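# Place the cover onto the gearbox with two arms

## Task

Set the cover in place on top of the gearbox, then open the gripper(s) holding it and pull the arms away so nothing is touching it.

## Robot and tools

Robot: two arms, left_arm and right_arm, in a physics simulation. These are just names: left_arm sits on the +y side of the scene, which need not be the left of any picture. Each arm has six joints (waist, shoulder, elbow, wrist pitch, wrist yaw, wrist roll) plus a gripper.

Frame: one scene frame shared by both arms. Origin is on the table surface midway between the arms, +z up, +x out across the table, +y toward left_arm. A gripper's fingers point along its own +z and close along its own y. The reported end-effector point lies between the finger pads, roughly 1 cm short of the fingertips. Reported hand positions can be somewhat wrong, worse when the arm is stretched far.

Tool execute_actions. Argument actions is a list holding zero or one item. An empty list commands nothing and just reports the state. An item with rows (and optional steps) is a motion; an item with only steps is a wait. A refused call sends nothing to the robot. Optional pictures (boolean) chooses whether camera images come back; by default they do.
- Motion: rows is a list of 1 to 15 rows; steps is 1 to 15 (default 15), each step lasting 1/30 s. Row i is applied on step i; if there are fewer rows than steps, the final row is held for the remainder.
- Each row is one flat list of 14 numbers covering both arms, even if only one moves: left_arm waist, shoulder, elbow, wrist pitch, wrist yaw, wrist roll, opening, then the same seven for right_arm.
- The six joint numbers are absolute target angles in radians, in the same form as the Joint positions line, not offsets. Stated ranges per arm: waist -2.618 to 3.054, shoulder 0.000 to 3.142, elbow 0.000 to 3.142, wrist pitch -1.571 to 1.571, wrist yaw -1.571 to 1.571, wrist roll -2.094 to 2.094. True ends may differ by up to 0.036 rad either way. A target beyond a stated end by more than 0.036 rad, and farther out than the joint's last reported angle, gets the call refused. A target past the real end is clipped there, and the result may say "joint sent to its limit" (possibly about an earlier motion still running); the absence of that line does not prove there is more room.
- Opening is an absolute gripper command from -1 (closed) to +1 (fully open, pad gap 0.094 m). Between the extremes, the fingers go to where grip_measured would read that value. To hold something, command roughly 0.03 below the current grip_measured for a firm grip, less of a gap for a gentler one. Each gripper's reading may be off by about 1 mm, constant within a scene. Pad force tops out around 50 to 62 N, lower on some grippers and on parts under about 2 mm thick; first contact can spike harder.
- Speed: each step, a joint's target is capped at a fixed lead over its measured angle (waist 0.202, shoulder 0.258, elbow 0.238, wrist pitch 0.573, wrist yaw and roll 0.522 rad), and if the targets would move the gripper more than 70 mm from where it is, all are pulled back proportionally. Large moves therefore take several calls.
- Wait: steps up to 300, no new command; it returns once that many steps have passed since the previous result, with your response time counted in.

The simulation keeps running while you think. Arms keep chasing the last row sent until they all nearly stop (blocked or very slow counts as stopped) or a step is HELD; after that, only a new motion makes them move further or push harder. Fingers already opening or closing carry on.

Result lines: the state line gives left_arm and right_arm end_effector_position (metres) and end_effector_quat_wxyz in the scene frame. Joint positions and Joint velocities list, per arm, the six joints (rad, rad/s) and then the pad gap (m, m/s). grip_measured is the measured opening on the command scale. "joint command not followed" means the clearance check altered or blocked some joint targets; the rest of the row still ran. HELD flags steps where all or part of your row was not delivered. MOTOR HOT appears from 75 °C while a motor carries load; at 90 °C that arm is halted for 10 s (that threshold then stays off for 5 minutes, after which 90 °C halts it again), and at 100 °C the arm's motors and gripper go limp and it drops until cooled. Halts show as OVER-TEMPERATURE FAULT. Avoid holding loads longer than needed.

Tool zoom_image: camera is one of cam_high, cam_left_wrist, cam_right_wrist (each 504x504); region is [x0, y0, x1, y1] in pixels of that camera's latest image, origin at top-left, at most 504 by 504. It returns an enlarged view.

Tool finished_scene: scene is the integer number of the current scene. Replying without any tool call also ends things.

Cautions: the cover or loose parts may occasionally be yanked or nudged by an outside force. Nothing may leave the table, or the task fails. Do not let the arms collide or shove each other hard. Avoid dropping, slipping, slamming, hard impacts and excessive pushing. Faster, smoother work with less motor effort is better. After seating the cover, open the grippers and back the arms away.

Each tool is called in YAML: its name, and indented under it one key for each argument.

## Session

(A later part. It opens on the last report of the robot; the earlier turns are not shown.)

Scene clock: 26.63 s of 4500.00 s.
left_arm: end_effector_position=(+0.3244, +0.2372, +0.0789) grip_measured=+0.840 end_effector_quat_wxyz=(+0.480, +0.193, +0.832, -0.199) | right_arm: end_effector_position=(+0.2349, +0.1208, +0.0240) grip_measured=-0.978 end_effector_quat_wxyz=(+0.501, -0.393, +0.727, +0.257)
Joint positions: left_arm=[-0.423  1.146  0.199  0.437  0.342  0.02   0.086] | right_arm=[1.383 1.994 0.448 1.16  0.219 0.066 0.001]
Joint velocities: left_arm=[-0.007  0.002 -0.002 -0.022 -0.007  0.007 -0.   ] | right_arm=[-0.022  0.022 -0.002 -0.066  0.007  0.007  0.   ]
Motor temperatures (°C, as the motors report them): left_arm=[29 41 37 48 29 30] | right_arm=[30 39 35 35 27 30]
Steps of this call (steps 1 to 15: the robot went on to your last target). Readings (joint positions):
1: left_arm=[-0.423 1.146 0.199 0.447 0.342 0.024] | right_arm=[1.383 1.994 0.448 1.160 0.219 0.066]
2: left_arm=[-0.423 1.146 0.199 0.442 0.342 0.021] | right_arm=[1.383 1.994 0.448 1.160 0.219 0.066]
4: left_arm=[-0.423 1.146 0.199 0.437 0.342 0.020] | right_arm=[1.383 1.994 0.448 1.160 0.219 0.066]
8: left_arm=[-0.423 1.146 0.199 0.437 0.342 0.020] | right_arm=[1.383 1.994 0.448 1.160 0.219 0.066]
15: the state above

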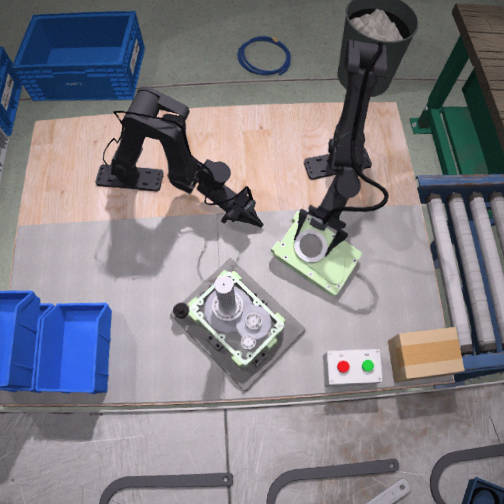

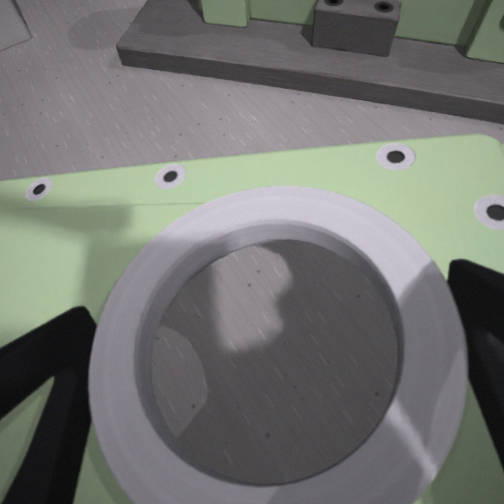

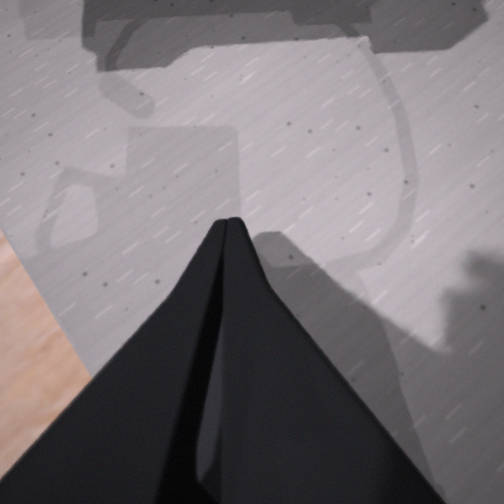

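execute_actions:
  actions:
    - {"rows":[[-0.42,1.09,0.27,0.62,0.36,0.02,0.79,1.38,2.03,0.52,1.21,0.21,0.06,-1],[-0.42,1.09,0.27,0.62,0.36,0.02,0.79,1.375,2.06,0.54,1.24,0.21,0.06,-1],[-0.42,1.09,0.27,0.62,0.36,0.02,0.79,1.37,2.1,0.57,1.27,0.21,0.05,-1],[-0.42,1.09,0.27,0.62,0.36,0.02,0.79,1.36,2.14,0.6,1.3,0.2,0.05,-1],[-0.42,1.09,0.27,0.62,0.36,0.02,0.79,1.355,2.17,0.62,1.33,0.2,0.05,-1],[-0.42,1.09,0.27,0.62,0.36,0.02,0.79,1.35,2.205,0.65,1.36,0.2,0.05,-1]],"steps":15}

execute_actions:
  actions:
    - {"rows":[[-0.42,1.09,0.27,0.62,0.36,0.02,0.79,1.345,2.23,0.68,1.375,0.19,0.04,-1],[-0.42,1.09,0.27,0.62,0.36,0.02,0.79,1.34,2.255,0.71,1.385,0.19,0.04,-1],[-0.42,1.09,0.27,0.62,0.36,0.02,0.79,1.335,2.28,0.745,1.395,0.19,0.04,-1],[-0.42,1.09,0.27,0.62,0.36,0.02,0.79,1.33,2.305,0.78,1.405,0.18,0.03,-1],[-0.42,1.09,0.27,0.62,0.36,0.02,0.79,1.32,2.33,0.81,1.415,0.18,0.03,-1],[-0.42,1.09,0.27,0.62,0.36,0.02,0.79,1.315,2.355,0.845,1.42,0.18,0.03,-1]],"steps":15}

Scene clock: 28.93 s of 4500.00 s.
left_arm: end_effector_position=(+0.3244, +0.2372, +0.0789) grip_measured=+0.840 end_effector_quat_wxyz=(+0.480, +0.193, +0.832, -0.199) | right_arm: end_effector_position=(+0.2624, +0.1636, +0.0280) grip_measured=-0.978 end_effector_quat_wxyz=(+0.547, -0.363, +0.697, +0.289)
Joint positions: left_arm=[-0.423  1.146  0.199  0.437  0.342  0.02   0.086] | right_arm=[1.357 2.199 0.624 1.331 0.206 0.056 0.001]
Joint velocities: left_arm=[ 0.002  0.007 -0.012 -0.022  0.022  0.007 -0.   ] | right_arm=[ 0.007  0.002  0.017  0.066 -0.022  0.007 -0.001]
Motor temperatures (°C, as the motors report them): left_arm=[29 41 38 50 29 30] | right_arm=[30 39 35 35 27 30]
Steps of this call (steps 1 to 15: the robot went on to your last target; steps 16 to 54: nothing new was sent; steps 55 to 69: all 15 steps of this action). Readings (joint positions):
55: left_arm=[-0.423 1.146 0.199 0.437 0.342 0.020] | right_arm=[1.383 1.998 0.453 1.163 0.219 0.066]
56: left_arm=[-0.423 1.146 0.199 0.437 0.342 0.020] | right_arm=[1.383 2.011 0.467 1.172 0.218 0.066]
58: left_arm=[-0.423 1.146 0.199 0.437 0.342 0.020] | right_arm=[1.381 2.064 0.518 1.207 0.215 0.062]
62: left_arm=[-0.423 1.146 0.199 0.437 0.342 0.020] | right_arm=[1.361 2.185 0.618 1.292 0.208 0.058]
69: the state above

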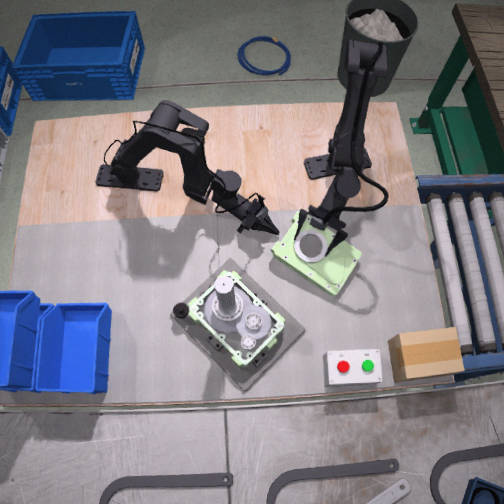

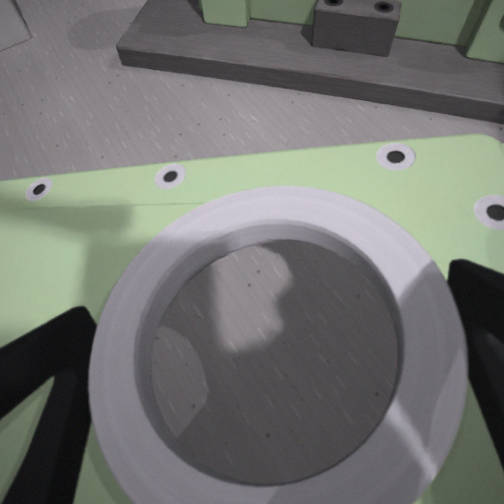

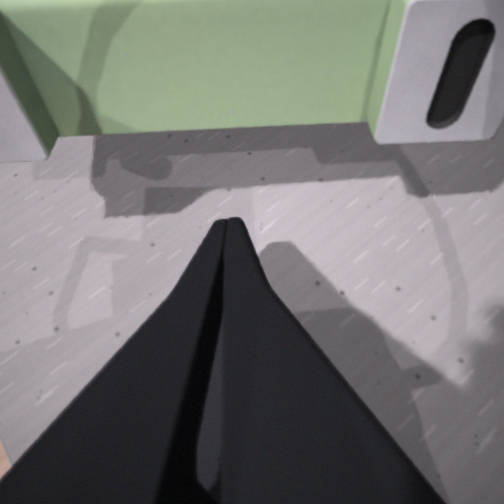

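Scene clock: 29.43 s of 4500.00 s.
left_arm: end_effector_position=(+0.3304, +0.2408, +0.0853) grip_measured=+0.840 end_effector_quat_wxyz=(+0.490, +0.179, +0.831, -0.194) | right_arm: end_effector_position=(+0.2919, +0.1994, +0.0326) grip_measured=-0.978 end_effector_quat_wxyz=(+0.585, -0.343, +0.668, +0.307)
Joint positions: left_arm=[-0.419  1.141  0.209  0.444  0.322  0.002  0.086] | right_arm=[1.324 2.346 0.814 1.4   0.187 0.033 0.001]
Joint velocities: left_arm=[ 0.002 -0.002 -0.007 -0.037 -0.007  0.007 -0.001] | right_arm=[ 0.002 -0.022 -0.007  0.022 -0.051  0.022 -0.   ]
Motor temperatures (°C, as the motors report them): left_arm=[29 41 38 50 29 30] | right_arm=[30 39 35 35 27 30]
Steps of this call (steps 1 to 15: all 15 steps of this action). Readings (joint positions):
1: left_arm=[-0.423 1.146 0.199 0.437 0.342 0.020] | right_arm=[1.356 2.202 0.628 1.335 0.205 0.054]
2: left_arm=[-0.423 1.146 0.199 0.437 0.342 0.020] | right_arm=[1.355 2.212 0.640 1.342 0.203 0.053]
4: left_arm=[-0.423 1.146 0.199 0.437 0.342 0.020] | right_arm=[1.349 2.252 0.692 1.358 0.199 0.048]
8: left_arm=[-0.419 1.142 0.205 0.443 0.324 0.012] | right_arm=[1.330 2.334 0.800 1.391 0.190 0.037]
15: the state above

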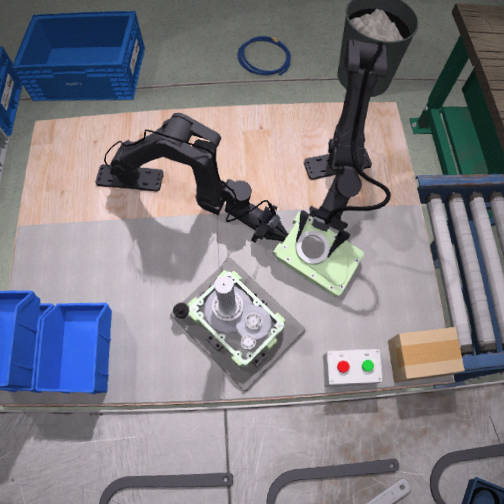

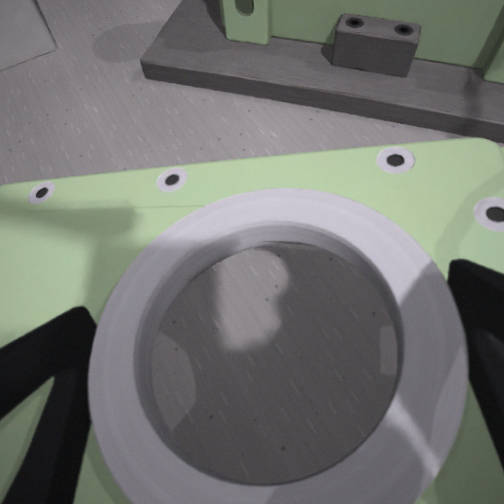

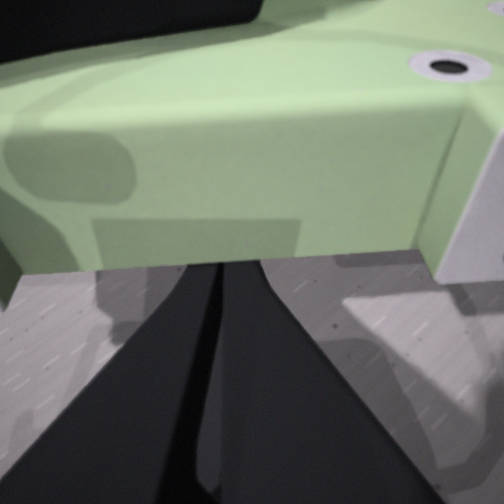

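execute_actions:
  actions:
    - {"rows":[[-0.42,1.08,0.275,0.61,0.36,0.03,0.79,1.315,2.35,0.85,1.43,0.18,0.03,-1],[-0.42,1.07,0.28,0.6,0.36,0.04,0.79,1.315,2.345,0.85,1.435,0.18,0.03,-1],[-0.42,1.06,0.28,0.59,0.36,0.05,0.79,1.313,2.335,0.855,1.44,0.18,0.03,-1],[-0.42,1.05,0.285,0.58,0.36,0.065,0.79,1.312,2.325,0.855,1.445,0.18,0.03,-1],[-0.42,1.04,0.29,0.57,0.36,0.08,0.79,1.311,2.315,0.86,1.45,0.18,0.03,-1],[-0.42,1.03,0.29,0.56,0.36,0.095,0.79,1.31,2.305,0.86,1.455,0.18,0.02,-1],[-0.42,1.02,0.295,0.55,0.36,0.11,0.79,1.309,2.295,0.86,1.46,0.18,0.02,-1],[-0.42,1.005,0.3,0.54,0.36,0.125,0.79,1.308,2.285,0.865,1.47,0.18,0.02,-1],[-0.42,0.99,0.305,0.53,0.36,0.14,0.79,1.307,2.275,0.865,1.475,0.18,0.02,-1],[-0.42,0.98,0.31,0.52,0.36,0.155,0.79,1.306,2.265,0.865,1.48,0.18,0.01,-1],[-0.42,0.97,0.31,0.51,0.36,0.17,0.79,1.305,2.255,0.87,1.49,0.18,0.01,-1],[-0.42,0.955,0.315,0.495,0.36,0.18,0.79,1.305,2.245,0.87,1.495,0.18,0.01,-1],[-0.42,0.945,0.32,0.48,0.36,0.19,0.79,1.305,2.24,0.87,1.5,0.18,0.01,-1]],"steps":15}
  pictures: false

execute_actions:
  actions:
    - {"steps":20}

Scene clock: 31.83 s of 4500.00 s.
left_arm: end_effector_position=(+0.3308, +0.2403, +0.1190) grip_measured=+0.840 end_effector_quat_wxyz=(+0.528, +0.224, +0.802, -0.169) | right_arm: end_effector_position=(+0.2971, +0.2017, +0.0596) grip_measured=-0.978 end_effector_quat_wxyz=(+0.603, -0.335, +0.652, +0.316)
Joint positions: left_arm=[-0.419  1.005  0.246  0.339  0.324  0.104  0.086] | right_arm=[1.314 2.295 0.816 1.405 0.179 0.021 0.001]
Joint velocities: left_arm=[-0.007 -0.276  0.154  0.022  0.007  0.256 -0.   ] | right_arm=[-0.037 -0.154  0.095  0.066  0.051  0.007 -0.   ]
Motor temperatures (°C, as the motors report them): left_arm=[29 42 39 52 29 30] | right_arm=[30 39 35 35 27 30]
Steps of this call (steps 1 to 15: the robot went on to your last target; steps 16 to 57: nothing new was sent; steps 58 to 72: all 15 steps of this action). Readings (joint positions):
58: left_arm=[-0.419 1.141 0.209 0.443 0.322 0.001] | right_arm=[1.324 2.346 0.814 1.402 0.187 0.033]
59: left_arm=[-0.419 1.138 0.209 0.441 0.322 0.001] | right_arm=[1.324 2.346 0.814 1.402 0.186 0.033]
61: left_arm=[-0.419 1.124 0.209 0.427 0.322 0.008] | right_arm=[1.324 2.346 0.814 1.403 0.185 0.033]
65: left_arm=[-0.419 1.088 0.210 0.389 0.323 0.038] | right_arm=[1.324 2.342 0.814 1.404 0.181 0.030]
72: the state above

Scene clock: 32.50 s of 4500.00 s.
left_arm: end_effector_position=(+0.3342, +0.2391, +0.1322) grip_measured=+0.840 end_effector_quat_wxyz=(+0.545, +0.239, +0.788, -0.159) | right_arm: end_effector_position=(+0.3002, +0.2038, +0.0706) grip_measured=-0.978 end_effector_quat_wxyz=(+0.613, -0.329, +0.643, +0.319)
Joint positions: left_arm=[-0.419  0.987  0.265  0.338  0.326  0.14   0.086] | right_arm=[1.311 2.284 0.826 1.413 0.18  0.015 0.001]
Joint velocities: left_arm=[ 0.002  0.007 -0.007  0.022  0.066  0.007  0.001] | right_arm=[-0.002 -0.002 -0.012 -0.007 -0.037 -0.066 -0.001]
Motor temperatures (°C, as the motors report them): left_arm=[29 42 39 52 29 30] | right_arm=[30 40 35 36 27 30]
Steps of this call (steps 1 to 20: the robot went on to your last target). Readings (joint positions):
1: left_arm=[-0.419 0.997 0.252 0.339 0.324 0.113] | right_arm=[1.313 2.290 0.819 1.407 0.179 0.020]
2: left_arm=[-0.419 0.992 0.257 0.339 0.324 0.121] | right_arm=[1.312 2.287 0.822 1.410 0.180 0.020]
4: left_arm=[-0.419 0.988 0.264 0.339 0.325 0.133] | right_arm=[1.311 2.284 0.826 1.414 0.180 0.018]
8: left_arm=[-0.419 0.987 0.265 0.338 0.326 0.139] | right_arm=[1.311 2.284 0.826 1.413 0.180 0.016]
20: the state above

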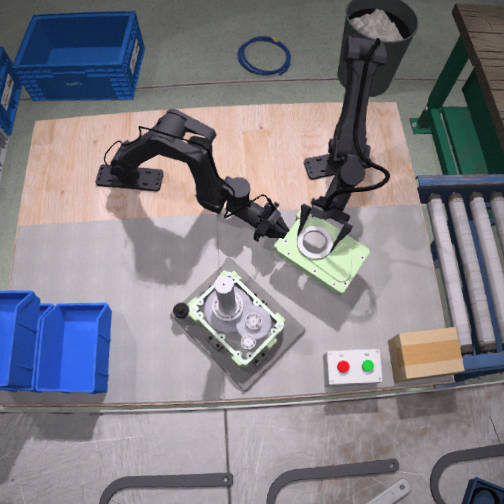

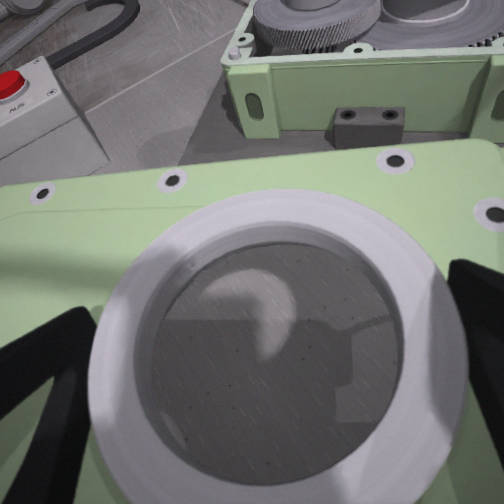

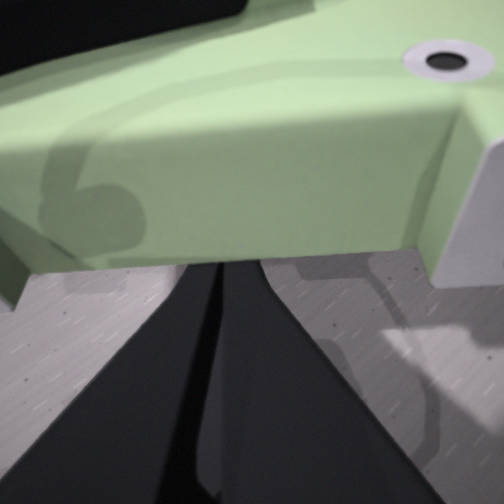

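execute_actions:
  actions:
    - {"rows":[[-0.425,0.944,0.349,0.449,0.358,0.189,0.79,1.302,2.211,0.868,1.473,0.179,0.01,-1],[-0.43,0.942,0.378,0.417,0.357,0.187,0.79,1.299,2.182,0.865,1.446,0.178,0.01,-1],[-0.435,0.941,0.407,0.386,0.355,0.186,0.79,1.296,2.153,0.862,1.419,0.177,0.01,-1],[-0.44,0.94,0.436,0.355,0.353,0.185,0.79,1.293,2.124,0.859,1.392,0.176,0.01,-1],[-0.445,0.938,0.465,0.323,0.352,0.183,0.79,1.29,2.095,0.856,1.365,0.175,0.01,-1],[-0.45,0.937,0.494,0.292,0.35,0.182,0.79,1.287,2.066,0.853,1.338,0.174,0.01,-1],[-0.455,0.936,0.523,0.261,0.348,0.181,0.79,1.284,2.037,0.851,1.311,0.173,0.01,-1],[-0.46,0.934,0.552,0.229,0.347,0.179,0.79,1.281,2.008,0.849,1.283,0.172,0.01,-1],[-0.465,0.933,0.581,0.198,0.345,0.178,0.79,1.278,1.979,0.847,1.256,0.171,0.01,-1],[-0.47,0.932,0.61,0.167,0.343,0.177,0.79,1.275,1.95,0.845,1.229,0.17,0.01,-1],[-0.475,0.93,0.639,0.135,0.342,0.175,0.79,1.271,1.921,0.844,1.202,0.169,0.01,-1],[-0.48,0.929,0.668,0.104,0.34,0.174,0.79,1.267,1.892,0.843,1.175,0.168,0.01,-1],[-0.485,0.928,0.697,0.073,0.338,0.173,0.79,1.263,1.863,0.842,1.148,0.167,0.01,-1],[-0.49,0.926,0.726,0.041,0.337,0.171,0.79,1.26,1.834,0.841,1.121,0.166,0.01,-1],[-0.497,0.925,0.755,0.01,0.335,0.17,0.79,1.257,1.805,0.84,1.094,0.165,0.01,-1]],"steps":15}
  pictures: false

execute_actions:
  actions:
    - {"steps":20}

Scene clock: 35.67 s of 4500.00 s.
left_arm: end_effector_position=(+0.3594, +0.2200, +0.2316) grip_measured=+0.840 end_effector_quat_wxyz=(+0.561, +0.248, +0.771, -0.167) | right_arm: end_effector_position=(+0.3179, +0.1895, +0.1722) grip_measured=-0.978 end_effector_quat_wxyz=(+0.627, -0.310, +0.643, +0.312)
Joint positions: left_arm=[-0.463  0.984  0.634  0.015  0.31   0.129  0.086] | right_arm=[1.268 1.919 0.826 1.075 0.179 0.015 0.001]
Joint velocities: left_arm=[-0.203 -0.071  0.95  -0.901 -0.066  0.007 -0.   ] | right_arm=[-0.095 -0.93   0.007 -0.725 -0.051 -0.022  0.001]
Motor temperatures (°C, as the motors report them): left_arm=[29 41 40 53 29 30] | right_arm=[30 41 36 37 27 30]
Steps of this call (steps 1 to 15: the robot went on to your last target; steps 16 to 80: nothing new was sent; steps 81 to 95: all 15 steps of this action). Readings (joint positions):
81: left_arm=[-0.419 0.987 0.268 0.333 0.326 0.141] | right_arm=[1.311 2.282 0.826 1.410 0.180 0.015]
82: left_arm=[-0.419 0.987 0.278 0.315 0.326 0.141] | right_arm=[1.311 2.275 0.826 1.399 0.180 0.015]
84: left_arm=[-0.419 0.987 0.312 0.267 0.324 0.140] | right_arm=[1.309 2.243 0.826 1.355 0.180 0.015]
88: left_arm=[-0.425 0.987 0.411 0.180 0.317 0.135] | right_arm=[1.295 2.140 0.826 1.254 0.180 0.015]
95: the state above

Scene clock: 36.33 s of 4500.00 s.
left_arm: end_effector_position=(+0.3524, +0.2166, +0.2527) grip_measured=+0.840 end_effector_quat_wxyz=(+0.558, +0.254, +0.772, -0.168) | right_arm: end_effector_position=(+0.3147, +0.1854, +0.1923) grip_measured=-0.978 end_effector_quat_wxyz=(+0.625, -0.317, +0.640, +0.316)
Joint positions: left_arm=[-0.483  0.956  0.713 -0.099  0.3    0.13   0.086] | right_arm=[1.262 1.837 0.826 0.991 0.157 0.012 0.001]
Joint velocities: left_arm=[-0.012  0.002  0.002  0.007  0.037 -0.007  0.   ] | right_arm=[-0.012 -0.017  0.007  0.007  0.007 -0.007 -0.   ]
Motor temperatures (°C, as the motors report them): left_arm=[29 41 40 53 29 30] | right_arm=[30 41 36 37 27 30]
Steps of this call (steps 1 to 20: the robot went on to your last target). Readings (joint positions):
1: left_arm=[-0.470 0.981 0.663 -0.007 0.310 0.128] | right_arm=[1.266 1.891 0.826 1.056 0.178 0.014]
2: left_arm=[-0.475 0.976 0.685 -0.019 0.311 0.128] | right_arm=[1.264 1.869 0.826 1.048 0.178 0.014]
4: left_arm=[-0.481 0.963 0.708 -0.026 0.313 0.129] | right_arm=[1.262 1.844 0.826 1.047 0.178 0.014]
8: left_arm=[-0.483 0.956 0.713 -0.049 0.311 0.131] | right_arm=[1.262 1.837 0.826 1.033 0.171 0.014]
20: the state above

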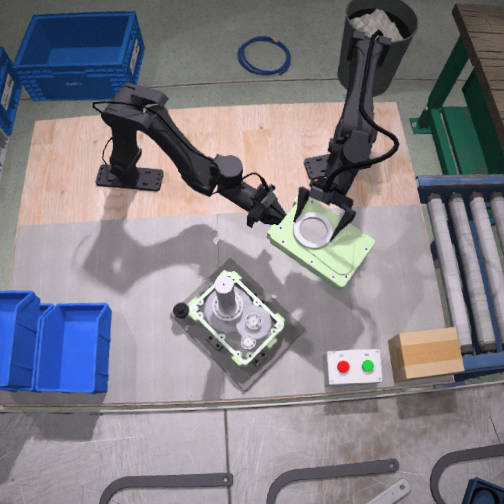

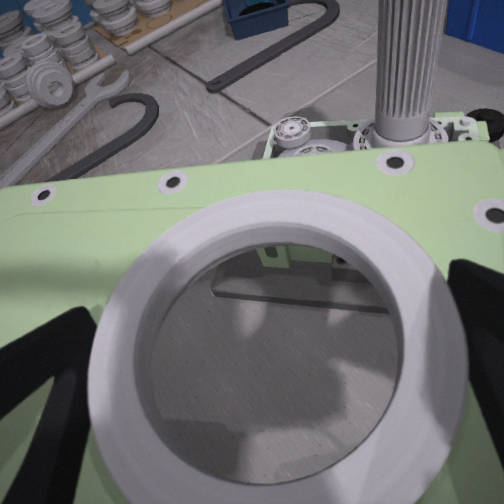

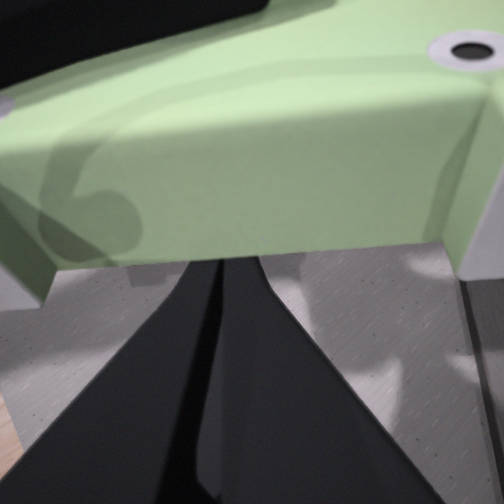

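execute_actions:
  actions:
    - {"rows":[[-0.504,0.942,0.795,-0.013,0.333,0.169,0.79,1.249,1.784,0.862,1.061,0.161,0.01,-1],[-0.511,0.96,0.834,-0.035,0.33,0.168,0.79,1.241,1.764,0.878,1.027,0.157,0.01,-1],[-0.518,0.977,0.874,-0.058,0.328,0.167,0.79,1.233,1.743,0.89,0.994,0.153,0.01,-1],[-0.524,0.994,0.914,-0.081,0.326,0.166,0.79,1.225,1.722,0.9,0.961,0.149,0.01,-1],[-0.531,1.012,0.953,-0.103,0.323,0.165,0.79,1.217,1.702,0.91,0.928,0.145,0.01,-1],[-0.538,1.029,0.993,-0.126,0.321,0.164,0.79,1.209,1.681,0.92,0.894,0.141,0.01,-1],[-0.545,1.046,1.033,-0.149,0.319,0.163,0.79,1.201,1.66,0.93,0.861,0.137,0.01,-1],[-0.552,1.064,1.072,-0.171,0.316,0.162,0.79,1.193,1.64,0.94,0.828,0.133,0.01,-1],[-0.559,1.081,1.112,-0.194,0.314,0.161,0.79,1.185,1.619,0.952,0.795,0.129,0.01,-1],[-0.566,1.098,1.152,-0.217,0.312,0.16,0.79,1.177,1.598,0.964,0.761,0.125,0.01,-1],[-0.573,1.116,1.191,-0.239,0.309,0.159,0.79,1.169,1.578,0.976,0.728,0.121,0.01,-1],[-0.579,1.133,1.231,-0.262,0.307,0.158,0.79,1.161,1.557,0.988,0.695,0.117,0.01,-1],[-0.586,1.15,1.271,-0.285,0.305,0.157,0.79,1.153,1.536,1.0,0.662,0.113,0.01,-1],[-0.593,1.168,1.31,-0.307,0.302,0.156,0.79,1.145,1.516,1.013,0.628,0.109,0.01,-1],[-0.6,1.185,1.35,-0.33,0.3,0.155,0.79,1.137,1.495,1.025,0.595,0.105,0.01,-1]],"steps":15}
  pictures: false

execute_actions:
  actions:
    - {"steps":20}

Scene clock: 38.87 s of 4500.00 s.
left_arm: end_effector_position=(+0.3813, +0.1820, +0.3270) grip_measured=+0.840 end_effector_quat_wxyz=(+0.530, +0.271, +0.782, -0.182) | right_arm: end_effector_position=(+0.3420, +0.1527, +0.2681) grip_measured=-0.978 end_effector_quat_wxyz=(+0.631, -0.300, +0.650, +0.298)
Joint positions: left_arm=[-0.559  1.182  1.172 -0.385  0.273  0.116  0.086] | right_arm=[1.171 1.606 0.925 0.654 0.119 0.012 0.001]
Joint velocities: left_arm=[-0.208  0.525  1.204 -0.564 -0.066 -0.081 -0.   ] | right_arm=[-0.227 -0.608  0.339 -0.857 -0.11   0.022  0.   ]
Motor temperatures (°C, as the motors report them): left_arm=[29 41 41 53 29 30] | right_arm=[30 42 36 38 27 30]
Steps of this call (steps 1 to 15: the robot went on to your last target; steps 16 to 61: nothing new was sent; steps 62 to 76: all 15 steps of this action). Readings (joint positions):
62: left_arm=[-0.483 0.957 0.716 -0.104 0.300 0.130] | right_arm=[1.262 1.837 0.826 0.988 0.156 0.012]
63: left_arm=[-0.485 0.962 0.728 -0.122 0.298 0.130] | right_arm=[1.261 1.835 0.826 0.982 0.155 0.012]
65: left_arm=[-0.494 0.990 0.776 -0.176 0.293 0.129] | right_arm=[1.255 1.814 0.826 0.950 0.150 0.012]
69: left_arm=[-0.515 1.065 0.904 -0.254 0.285 0.124] | right_arm=[1.226 1.746 0.848 0.850 0.139 0.012]
76: the state above

Scene clock: 39.53 s of 4500.00 s.
left_arm: end_effector_position=(+0.3795, +0.1711, +0.3587) grip_measured=+0.840 end_effector_quat_wxyz=(+0.537, +0.281, +0.773, -0.189) | right_arm: end_effector_position=(+0.3442, +0.1406, +0.2982) grip_measured=-0.978 end_effector_quat_wxyz=(+0.630, -0.299, +0.652, +0.296)
Joint positions: left_arm=[-0.588  1.216  1.303 -0.46   0.271  0.114  0.086] | right_arm=[1.147 1.526 0.977 0.519 0.099 0.012 0.001]
Joint velocities: left_arm=[ 0.002 -0.012  0.002 -0.037  0.022  0.051 -0.001] | right_arm=[ 0.007  0.012  0.002 -0.022 -0.037  0.007 -0.   ]
Motor temperatures (°C, as the motors report them): left_arm=[29 41 41 54 29 30] | right_arm=[30 42 36 38 27 30]
Steps of this call (steps 1 to 20: the robot went on to your last target). Readings (joint positions):
1: left_arm=[-0.567 1.198 1.210 -0.400 0.273 0.115] | right_arm=[1.163 1.586 0.937 0.627 0.115 0.012]
2: left_arm=[-0.573 1.210 1.242 -0.408 0.273 0.114] | right_arm=[1.156 1.567 0.949 0.604 0.113 0.012]
4: left_arm=[-0.584 1.217 1.282 -0.409 0.275 0.114] | right_arm=[1.148 1.541 0.966 0.578 0.110 0.012]
8: left_arm=[-0.588 1.216 1.303 -0.411 0.279 0.114] | right_arm=[1.147 1.526 0.977 0.565 0.107 0.012]
20: the state above

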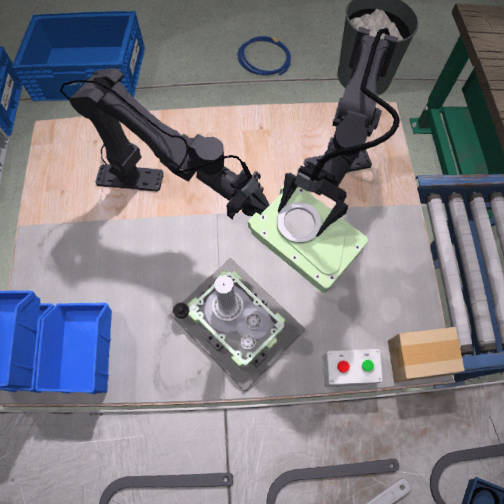

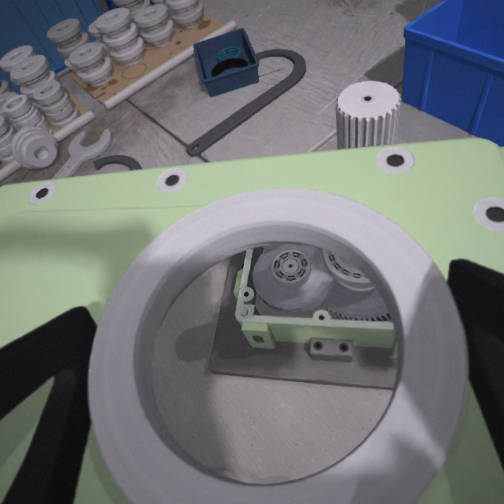

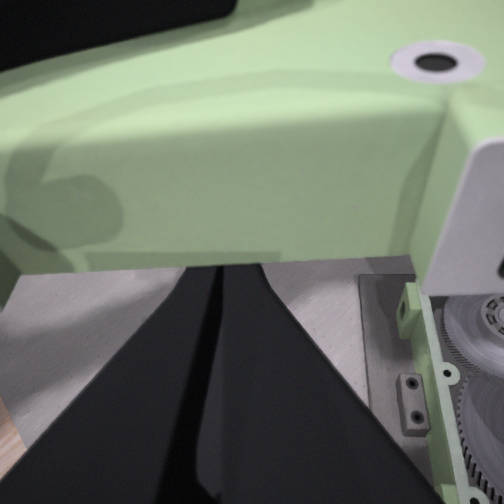

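execute_actions:
  actions:
    - {"rows":[[-0.608,1.206,1.375,-0.318,0.294,0.152,0.79,1.119,1.491,1.018,0.594,0.091,0.01,-1],[-0.617,1.228,1.395,-0.308,0.287,0.15,0.79,1.102,1.486,1.011,0.593,0.076,0.01,-1],[-0.625,1.249,1.412,-0.3,0.281,0.147,0.79,1.084,1.482,1.004,0.592,0.062,0.01,-1],[-0.634,1.27,1.429,-0.296,0.275,0.144,0.79,1.067,1.478,0.998,0.591,0.048,0.01,-1],[-0.642,1.292,1.446,-0.292,0.268,0.142,0.79,1.049,1.473,0.993,0.59,0.033,0.01,-1],[-0.651,1.313,1.462,-0.288,0.262,0.139,0.79,1.031,1.469,0.989,0.589,0.019,0.01,-1],[-0.659,1.334,1.479,-0.284,0.256,0.136,0.79,1.014,1.465,0.985,0.588,0.005,0.01,-1],[-0.668,1.356,1.495,-0.28,0.249,0.134,0.79,0.996,1.46,0.981,0.587,-0.01,0,-1],[-0.676,1.377,1.512,-0.276,0.243,0.131,0.79,0.979,1.456,0.978,0.586,-0.024,0,-1],[-0.685,1.398,1.528,-0.273,0.237,0.128,0.79,0.961,1.452,0.975,0.585,-0.038,0,-1],[-0.693,1.42,1.545,-0.27,0.23,0.126,0.79,0.943,1.447,0.972,0.584,-0.053,0,-1],[-0.702,1.441,1.561,-0.267,0.224,0.123,0.79,0.926,1.443,0.969,0.583,-0.067,0,-1],[-0.71,1.462,1.578,-0.264,0.218,0.12,0.79,0.908,1.439,0.966,0.582,-0.081,0,-1],[-0.719,1.484,1.594,-0.262,0.211,0.118,0.79,0.891,1.434,0.963,0.581,-0.096,0,-1],[-0.727,1.505,1.61,-0.26,0.205,0.115,0.79,0.873,1.43,0.96,0.58,-0.11,0,-1]],"steps":15}
  pictures: false

execute_actions:
  actions:
    - {"steps":15}

Scene clock: 42.53 s of 4500.00 s.
left_arm: end_effector_position=(+0.4325, +0.1082, +0.3563) grip_measured=+0.840 end_effector_quat_wxyz=(+0.527, +0.294, +0.772, -0.197) | right_arm: end_effector_position=(+0.4040, +0.0761, +0.2954) grip_measured=-0.978 end_effector_quat_wxyz=(+0.635, -0.276, +0.669, +0.268)
Joint positions: left_arm=[-0.692  1.501  1.525 -0.408  0.204  0.087  0.086] | right_arm=[ 0.912  1.489  0.951  0.489 -0.056  0.005  0.001]
Joint velocities: left_arm=[-0.212  0.598  0.491  0.139 -0.198 -0.081  0.001] | right_arm=[-0.496 -0.115 -0.11  -0.081 -0.432  0.022  0.   ]
Motor temperatures (°C, as the motors report them): left_arm=[29 41 42 54 29 30] | right_arm=[30 42 37 38 27 30]
Steps of this call (steps 1 to 15: the robot went on to your last target; steps 16 to 75: nothing new was sent; steps 76 to 90: all 15 steps of this action). Readings (joint positions):
76: left_arm=[-0.588 1.218 1.303 -0.461 0.271 0.114] | right_arm=[1.145 1.526 0.977 0.519 0.096 0.012]
77: left_arm=[-0.589 1.224 1.310 -0.464 0.269 0.114] | right_arm=[1.140 1.526 0.977 0.519 0.090 0.012]
79: left_arm=[-0.599 1.252 1.337 -0.467 0.259 0.114] | right_arm=[1.116 1.526 0.977 0.519 0.072 0.012]
83: left_arm=[-0.632 1.344 1.408 -0.449 0.238 0.107] | right_arm=[1.039 1.519 0.977 0.509 0.031 0.011]
90: the state above

Scene clock: 43.03 s of 4500.00 s.
left_arm: end_effector_position=(+0.4415, +0.0966, +0.3499) grip_measured=+0.840 end_effector_quat_wxyz=(+0.524, +0.293, +0.774, -0.199) | right_arm: end_effector_position=(+0.4105, +0.0651, +0.2891) grip_measured=-0.978 end_effector_quat_wxyz=(+0.628, -0.277, +0.677, +0.265)
Joint positions: left_arm=[-0.709  1.549  1.55  -0.389  0.191  0.077  0.086] | right_arm=[ 0.873  1.483  0.942  0.47  -0.093  0.004  0.001]
Joint velocities: left_arm=[ 0.007 -0.002  0.007  0.037 -0.022 -0.051 -0.001] | right_arm=[-0.007 -0.007 -0.002  0.022 -0.022  0.007 -0.001]
Motor temperatures (°C, as the motors report them): left_arm=[29 42 42 54 29 30] | right_arm=[30 42 37 39 27 30]
Steps of this call (steps 1 to 15: the robot went on to your last target). Readings (joint positions):
1: left_arm=[-0.699 1.519 1.538 -0.401 0.200 0.085] | right_arm=[0.897 1.486 0.948 0.486 -0.066 0.004]
2: left_arm=[-0.704 1.533 1.546 -0.392 0.198 0.083] | right_arm=[0.885 1.484 0.945 0.482 -0.072 0.004]
4: left_arm=[-0.708 1.547 1.550 -0.383 0.196 0.081] | right_arm=[0.874 1.483 0.942 0.475 -0.079 0.004]
8: left_arm=[-0.709 1.549 1.550 -0.388 0.194 0.078] | right_arm=[0.873 1.483 0.942 0.470 -0.088 0.004]
15: the state above

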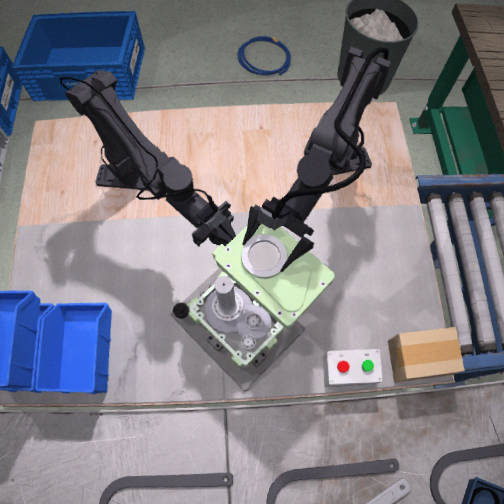

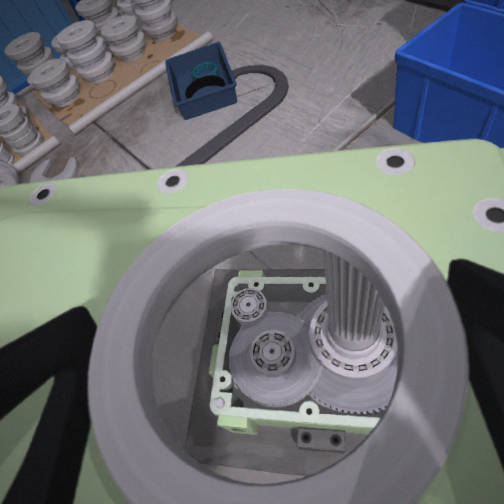

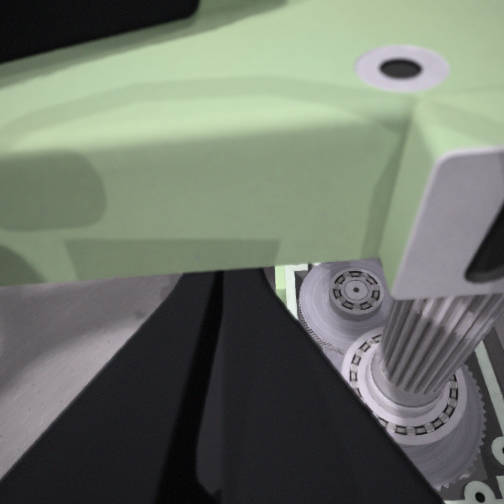

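execute_actions:
  actions:
    - {"rows":[[-0.732,1.522,1.645,-0.263,0.201,0.114,0.79,0.855,1.425,0.97,0.59,-0.126,0,-1],[-0.737,1.542,1.675,-0.267,0.197,0.112,0.79,0.837,1.422,0.975,0.595,-0.141,0,-1],[-0.742,1.562,1.7,-0.27,0.193,0.111,0.79,0.819,1.422,0.976,0.596,-0.157,0,-1],[-0.747,1.584,1.725,-0.272,0.189,0.11,0.79,0.802,1.423,0.977,0.596,-0.173,0,-1],[-0.752,1.606,1.75,-0.274,0.185,0.108,0.79,0.784,1.424,0.978,0.596,-0.188,0,-1],[-0.757,1.628,1.775,-0.277,0.181,0.107,0.79,0.766,1.425,0.979,0.597,-0.204,0,-1],[-0.762,1.65,1.8,-0.28,0.177,0.106,0.79,0.748,1.426,0.98,0.597,-0.22,-0.01,-1],[-0.767,1.673,1.827,-0.283,0.173,0.104,0.79,0.73,1.428,0.981,0.597,-0.235,-0.01,-1],[-0.772,1.696,1.854,-0.286,0.169,0.103,0.79,0.712,1.43,0.982,0.598,-0.251,-0.01,-1],[-0.777,1.719,1.882,-0.29,0.165,0.102,0.79,0.694,1.431,0.983,0.598,-0.267,-0.01,-1],[-0.782,1.742,1.91,-0.294,0.161,0.1,0.79,0.677,1.433,0.985,0.598,-0.282,-0.01,-1],[-0.788,1.765,1.939,-0.298,0.157,0.099,0.79,0.659,1.435,0.986,0.599,-0.298,-0.015,-1],[-0.794,1.788,1.969,-0.302,0.153,0.098,0.79,0.641,1.437,0.987,0.599,-0.314,-0.015,-1],[-0.8,1.811,1.999,-0.306,0.149,0.096,0.79,0.623,1.438,0.989,0.6,-0.33,-0.015,-1],[-0.806,1.835,2.03,-0.31,0.145,0.095,0.79,0.605,1.44,0.99,0.6,-0.345,-0.015,-1]],"steps":15}
  pictures: false

execute_actions:
  actions:
    - {"steps":20}

Scene clock: 45.17 s of 4500.00 s.
left_arm: end_effector_position=(+0.4861, +0.0328, +0.3646) grip_measured=+0.840 end_effector_quat_wxyz=(+0.530, +0.306, +0.763, -0.209) | right_arm: end_effector_position=(+0.4542, -0.0023, +0.3046) grip_measured=-0.978 end_effector_quat_wxyz=(+0.653, -0.258, +0.667, +0.251)
Joint positions: left_arm=[-0.779  1.839  1.917 -0.441  0.157  0.066  0.086] | right_arm=[ 0.64   1.468  0.942  0.504 -0.274 -0.007  0.001]
Joint velocities: left_arm=[-0.154  0.716  0.862 -0.095 -0.125 -0.051  0.   ] | right_arm=[-0.52   0.007  0.007  0.007 -0.359  0.007  0.   ]
Motor temperatures (°C, as the motors report them): left_arm=[29 42 43 55 29 30] | right_arm=[30 42 37 39 27 30]
Steps of this call (steps 1 to 15: the robot went on to your last target; steps 16 to 49: nothing new was sent; steps 50 to 64: all 15 steps of this action). Readings (joint positions):
50: left_arm=[-0.709 1.550 1.556 -0.394 0.191 0.077] | right_arm=[0.872 1.483 0.942 0.470 -0.096 0.004]
51: left_arm=[-0.710 1.556 1.569 -0.407 0.189 0.077] | right_arm=[0.867 1.482 0.942 0.472 -0.105 0.004]
53: left_arm=[-0.716 1.582 1.612 -0.427 0.183 0.075] | right_arm=[0.845 1.477 0.942 0.478 -0.129 0.004]
57: left_arm=[-0.739 1.667 1.721 -0.432 0.173 0.074] | right_arm=[0.771 1.468 0.942 0.497 -0.180 0.001]
64: the state above

Scene clock: 45.83 s of 4500.00 s.
left_arm: end_effector_position=(+0.4945, +0.0232, +0.3600) grip_measured=+0.840 end_effector_quat_wxyz=(+0.530, +0.302, +0.765, -0.207) | right_arm: end_effector_position=(+0.4575, -0.0112, +0.3023) grip_measured=-0.978 end_effector_quat_wxyz=(+0.648, -0.263, +0.668, +0.255)
Joint positions: left_arm=[-0.791  1.887  1.964 -0.442  0.137  0.055  0.086] | right_arm=[ 0.601  1.468  0.942  0.494 -0.326 -0.01   0.001]
Joint velocities: left_arm=[-0.002  0.007  0.007  0.007  0.007 -0.051  0.001] | right_arm=[-0.017 -0.012 -0.012 -0.007 -0.037  0.007 -0.   ]
Motor temperatures (°C, as the motors report them): left_arm=[29 43 43 55 29 30] | right_arm=[30 42 37 39 27 30]
Steps of this call (steps 1 to 20: the robot went on to your last target). Readings (joint positions):
1: left_arm=[-0.784 1.860 1.941 -0.440 0.154 0.065] | right_arm=[0.624 1.468 0.942 0.504 -0.285 -0.008]
2: left_arm=[-0.787 1.874 1.955 -0.436 0.153 0.064] | right_arm=[0.612 1.468 0.942 0.504 -0.292 -0.008]
4: left_arm=[-0.791 1.887 1.964 -0.433 0.151 0.061] | right_arm=[0.602 1.468 0.942 0.497 -0.301 -0.009]
8: left_arm=[-0.791 1.887 1.964 -0.440 0.144 0.058] | right_arm=[0.601 1.468 0.942 0.494 -0.316 -0.010]
20: the state above

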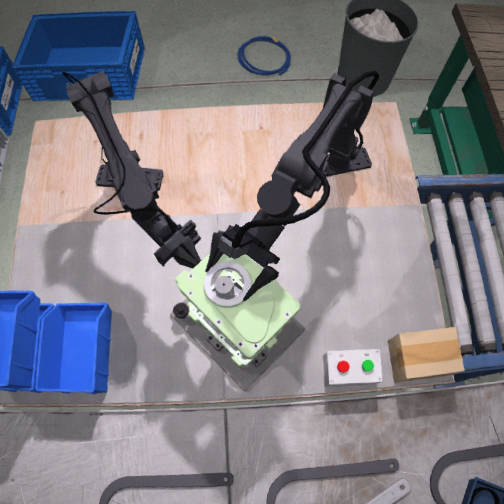

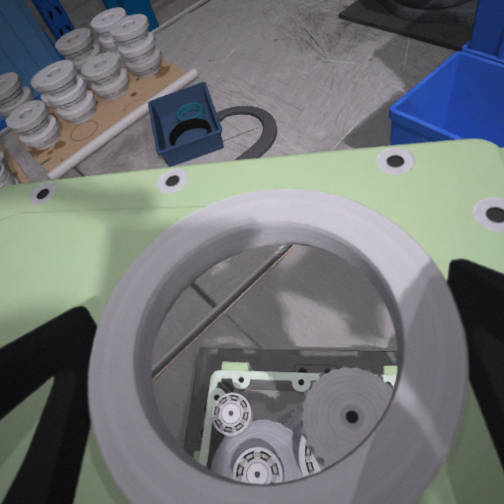

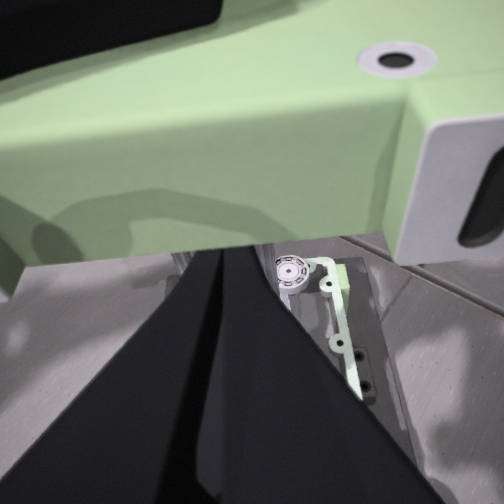

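execute_actions:
  actions:
    - {"rows":[[-0.812,1.835,2.03,-0.31,0.145,0.095,0.79,0.605,1.44,0.99,0.6,-0.345,-0.015,-1],[-0.818,1.835,2.03,-0.31,0.145,0.095,0.79,0.605,1.44,0.99,0.6,-0.345,-0.015,-1],[-0.824,1.835,2.03,-0.31,0.145,0.095,0.79,0.605,1.435,0.98,0.6,-0.345,-0.015,-1],[-0.83,1.835,2.03,-0.31,0.145,0.095,0.79,0.6,1.425,0.965,0.6,-0.345,-0.015,-1],[-0.836,1.835,2.03,-0.31,0.145,0.095,0.79,0.597,1.415,0.95,0.6,-0.345,-0.015,-1],[-0.842,1.835,2.03,-0.31,0.145,0.095,0.79,0.593,1.405,0.94,0.6,-0.345,-0.015,-1]],"steps":15}

zoom_image:
  camera: "cam_high"
  region: [150,220,330,400]

Scene clock: 48.33 s of 4500.00 s.
left_arm: end_effector_position=(+0.4914, +0.0186, +0.3593) grip_measured=+0.840 end_effector_quat_wxyz=(+0.531, +0.302, +0.766, -0.200) | right_arm: end_effector_position=(+0.4550, -0.0151, +0.3009) grip_measured=-0.978 end_effector_quat_wxyz=(+0.647, -0.261, +0.669, +0.254)
Joint positions: left_arm=[-0.81   1.887  1.964 -0.443  0.109  0.055  0.086] | right_arm=[ 0.595  1.452  0.925  0.493 -0.329 -0.01   0.001]
Joint velocities: left_arm=[-0.012 -0.012  0.002  0.022 -0.081 -0.066 -0.   ] | right_arm=[ 0.007  0.002 -0.007 -0.051 -0.007 -0.037 -0.   ]
Motor temperatures (°C, as the motors report them): left_arm=[29 45 43 56 29 30] | right_arm=[30 42 38 40 27 30]
Steps of this call (steps 1 to 15: the robot went on to your last target; steps 16 to 60: nothing new was sent; steps 61 to 75: all 15 steps of this action). Readings (joint positions):
61: left_arm=[-0.791 1.887 1.964 -0.442 0.136 0.055] | right_arm=[0.601 1.468 0.942 0.494 -0.327 -0.010]
62: left_arm=[-0.791 1.887 1.964 -0.442 0.136 0.055] | right_arm=[0.601 1.468 0.942 0.494 -0.327 -0.010]
64: left_arm=[-0.794 1.887 1.964 -0.442 0.132 0.055] | right_arm=[0.601 1.468 0.942 0.494 -0.327 -0.010]
68: left_arm=[-0.804 1.887 1.964 -0.443 0.116 0.055] | right_arm=[0.597 1.459 0.930 0.494 -0.328 -0.010]
75: the state above

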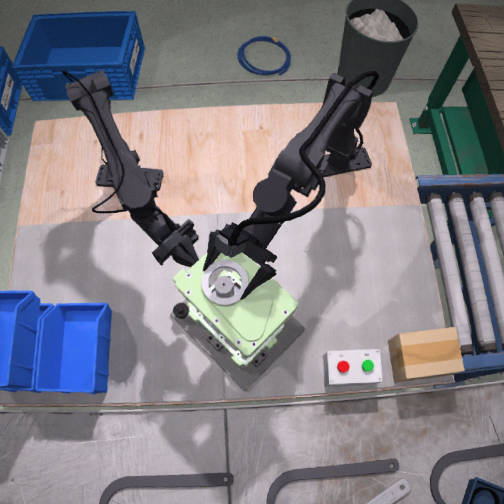

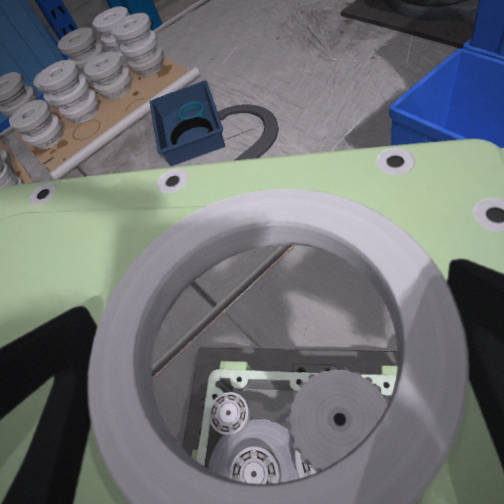

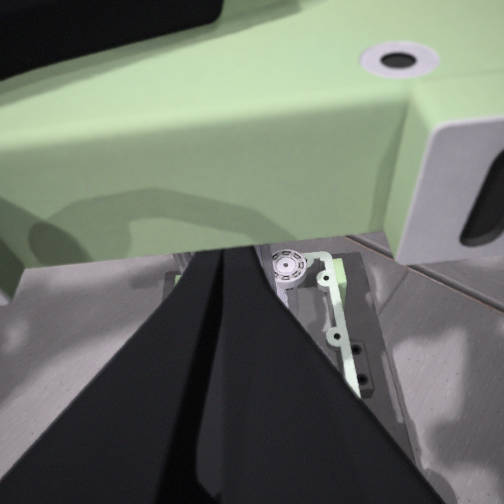

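Region (150, 220, 330, 400) of cam_high's 504x504 image, scaled by 2.800, with more detail than that image has.

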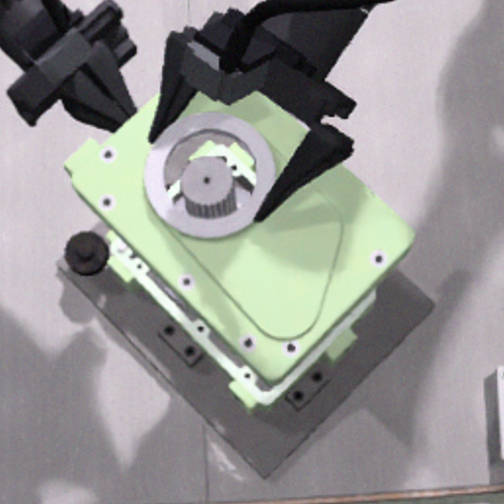

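execute_actions:
  actions:
    - {"rows":[[-0.842,1.828,2.02,-0.31,0.15,0.095,0.79,0.595,1.395,0.931,0.6,-0.345,-0.015,-1],[-0.843,1.82,2.01,-0.31,0.154,0.095,0.79,0.595,1.385,0.922,0.6,-0.345,-0.015,-1],[-0.843,1.813,2.0,-0.31,0.158,0.095,0.79,0.595,1.375,0.914,0.6,-0.345,-0.015,-1],[-0.844,1.805,1.99,-0.31,0.162,0.095,0.79,0.595,1.365,0.905,0.6,-0.345,-0.015,-1],[-0.845,1.798,1.98,-0.31,0.166,0.095,0.79,0.595,1.355,0.896,0.6,-0.345,-0.015,-1],[-0.845,1.79,1.97,-0.31,0.17,0.095,0.79,0.595,1.345,0.888,0.6,-0.345,-0.015,-1]],"steps":15}
  pictures: false

execute_actions:
  actions:
    - {"steps":10}

zoom_image:
  camera: "cam_high"
  region: [150,220,330,400]

Scene clock: 50.13 s of 4500.00 s.
left_arm: end_effector_position=(+0.4776, +0.0132, +0.3667) grip_measured=+0.840 end_effector_quat_wxyz=(+0.529, +0.313, +0.759, -0.215) | right_arm: end_effector_position=(+0.4384, -0.0198, +0.3083) grip_measured=-0.978 end_effector_quat_wxyz=(+0.655, -0.266, +0.659, +0.259)
Joint positions: left_arm=[-0.824  1.861  1.952 -0.451  0.134  0.055  0.086] | right_arm=[ 0.595  1.385  0.874  0.502 -0.343 -0.01   0.001]
Joint velocities: left_arm=[-0.022 -0.022 -0.007  0.037  0.081  0.007 -0.   ] | right_arm=[-0.017 -0.012  0.012 -0.051  0.007 -0.051 -0.   ]
Motor temperatures (°C, as the motors report them): left_arm=[29 46 44 56 29 30] | right_arm=[30 42 38 40 27 30]
Steps of this call (steps 1 to 15: the robot went on to your last target; steps 16 to 39: nothing new was sent; steps 40 to 54: all 15 steps of this action). Readings (joint positions):
40: left_arm=[-0.810 1.887 1.964 -0.443 0.109 0.055] | right_arm=[0.595 1.452 0.925 0.493 -0.329 -0.010]
41: left_arm=[-0.810 1.887 1.964 -0.443 0.109 0.055] | right_arm=[0.595 1.451 0.922 0.493 -0.329 -0.010]
43: left_arm=[-0.812 1.887 1.964 -0.446 0.115 0.055] | right_arm=[0.595 1.436 0.909 0.493 -0.329 -0.010]
47: left_arm=[-0.821 1.876 1.954 -0.451 0.129 0.055] | right_arm=[0.595 1.398 0.876 0.493 -0.332 -0.010]
54: the state above

Scene clock: 50.47 s of 4500.00 s.
left_arm: end_effector_position=(+0.4776, +0.0132, +0.3667) grip_measured=+0.840 end_effector_quat_wxyz=(+0.529, +0.313, +0.759, -0.215) | right_arm: end_effector_position=(+0.4384, -0.0198, +0.3085) grip_measured=-0.978 end_effector_quat_wxyz=(+0.655, -0.266, +0.658, +0.259)
Joint positions: left_arm=[-0.824  1.861  1.952 -0.451  0.134  0.055  0.086] | right_arm=[ 0.595  1.385  0.874  0.503 -0.344 -0.01   0.001]
Joint velocities: left_arm=[-0.002  0.022 -0.007 -0.022 -0.007  0.022 -0.001] | right_arm=[-0.007 -0.012 -0.002 -0.066  0.022 -0.022 -0.001]
Motor temperatures (°C, as the motors report them): left_arm=[29 46 44 56 29 30] | right_arm=[30 42 38 40 27 30]
Steps of this call (steps 1 to 10: the robot went on to your last target). Readings (joint positions):
1: left_arm=[-0.824 1.861 1.952 -0.451 0.134 0.055] | right_arm=[0.595 1.385 0.874 0.503 -0.343 -0.010]
2: left_arm=[-0.824 1.861 1.952 -0.451 0.134 0.055] | right_arm=[0.595 1.385 0.874 0.503 -0.344 -0.010]
4: left_arm=[-0.824 1.861 1.952 -0.451 0.134 0.055] | right_arm=[0.595 1.385 0.874 0.503 -0.344 -0.010]
8: left_arm=[-0.824 1.861 1.952 -0.451 0.134 0.055] | right_arm=[0.595 1.385 0.874 0.503 -0.344 -0.010]
10: the state above

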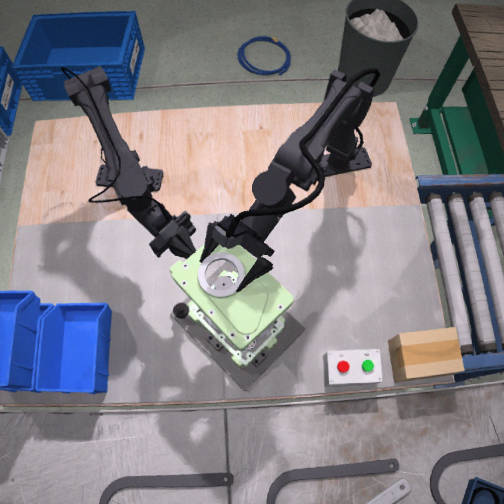

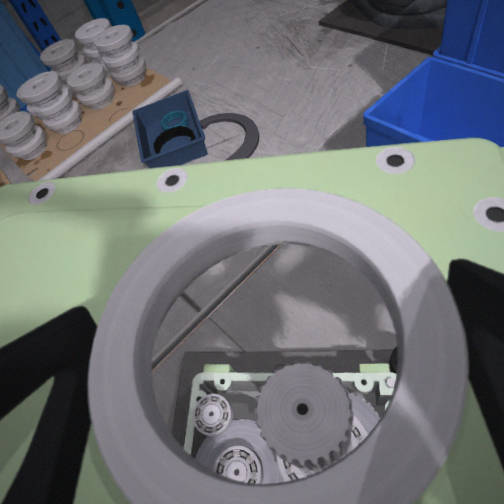

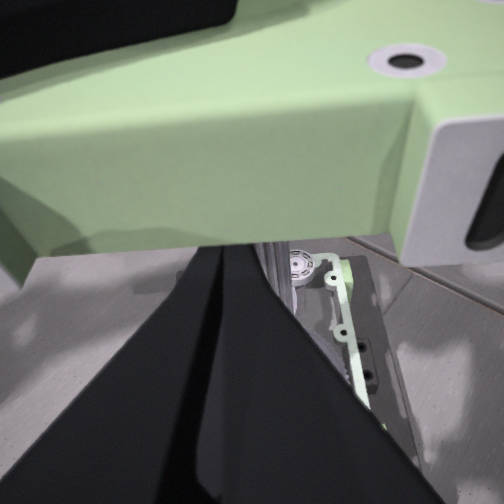

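Region (150, 220, 330, 400) of cam_high's 504x504 image, scaled by 2.800, with more detail than that image has.

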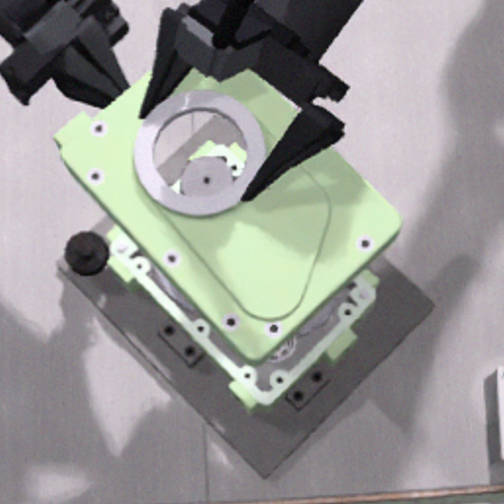

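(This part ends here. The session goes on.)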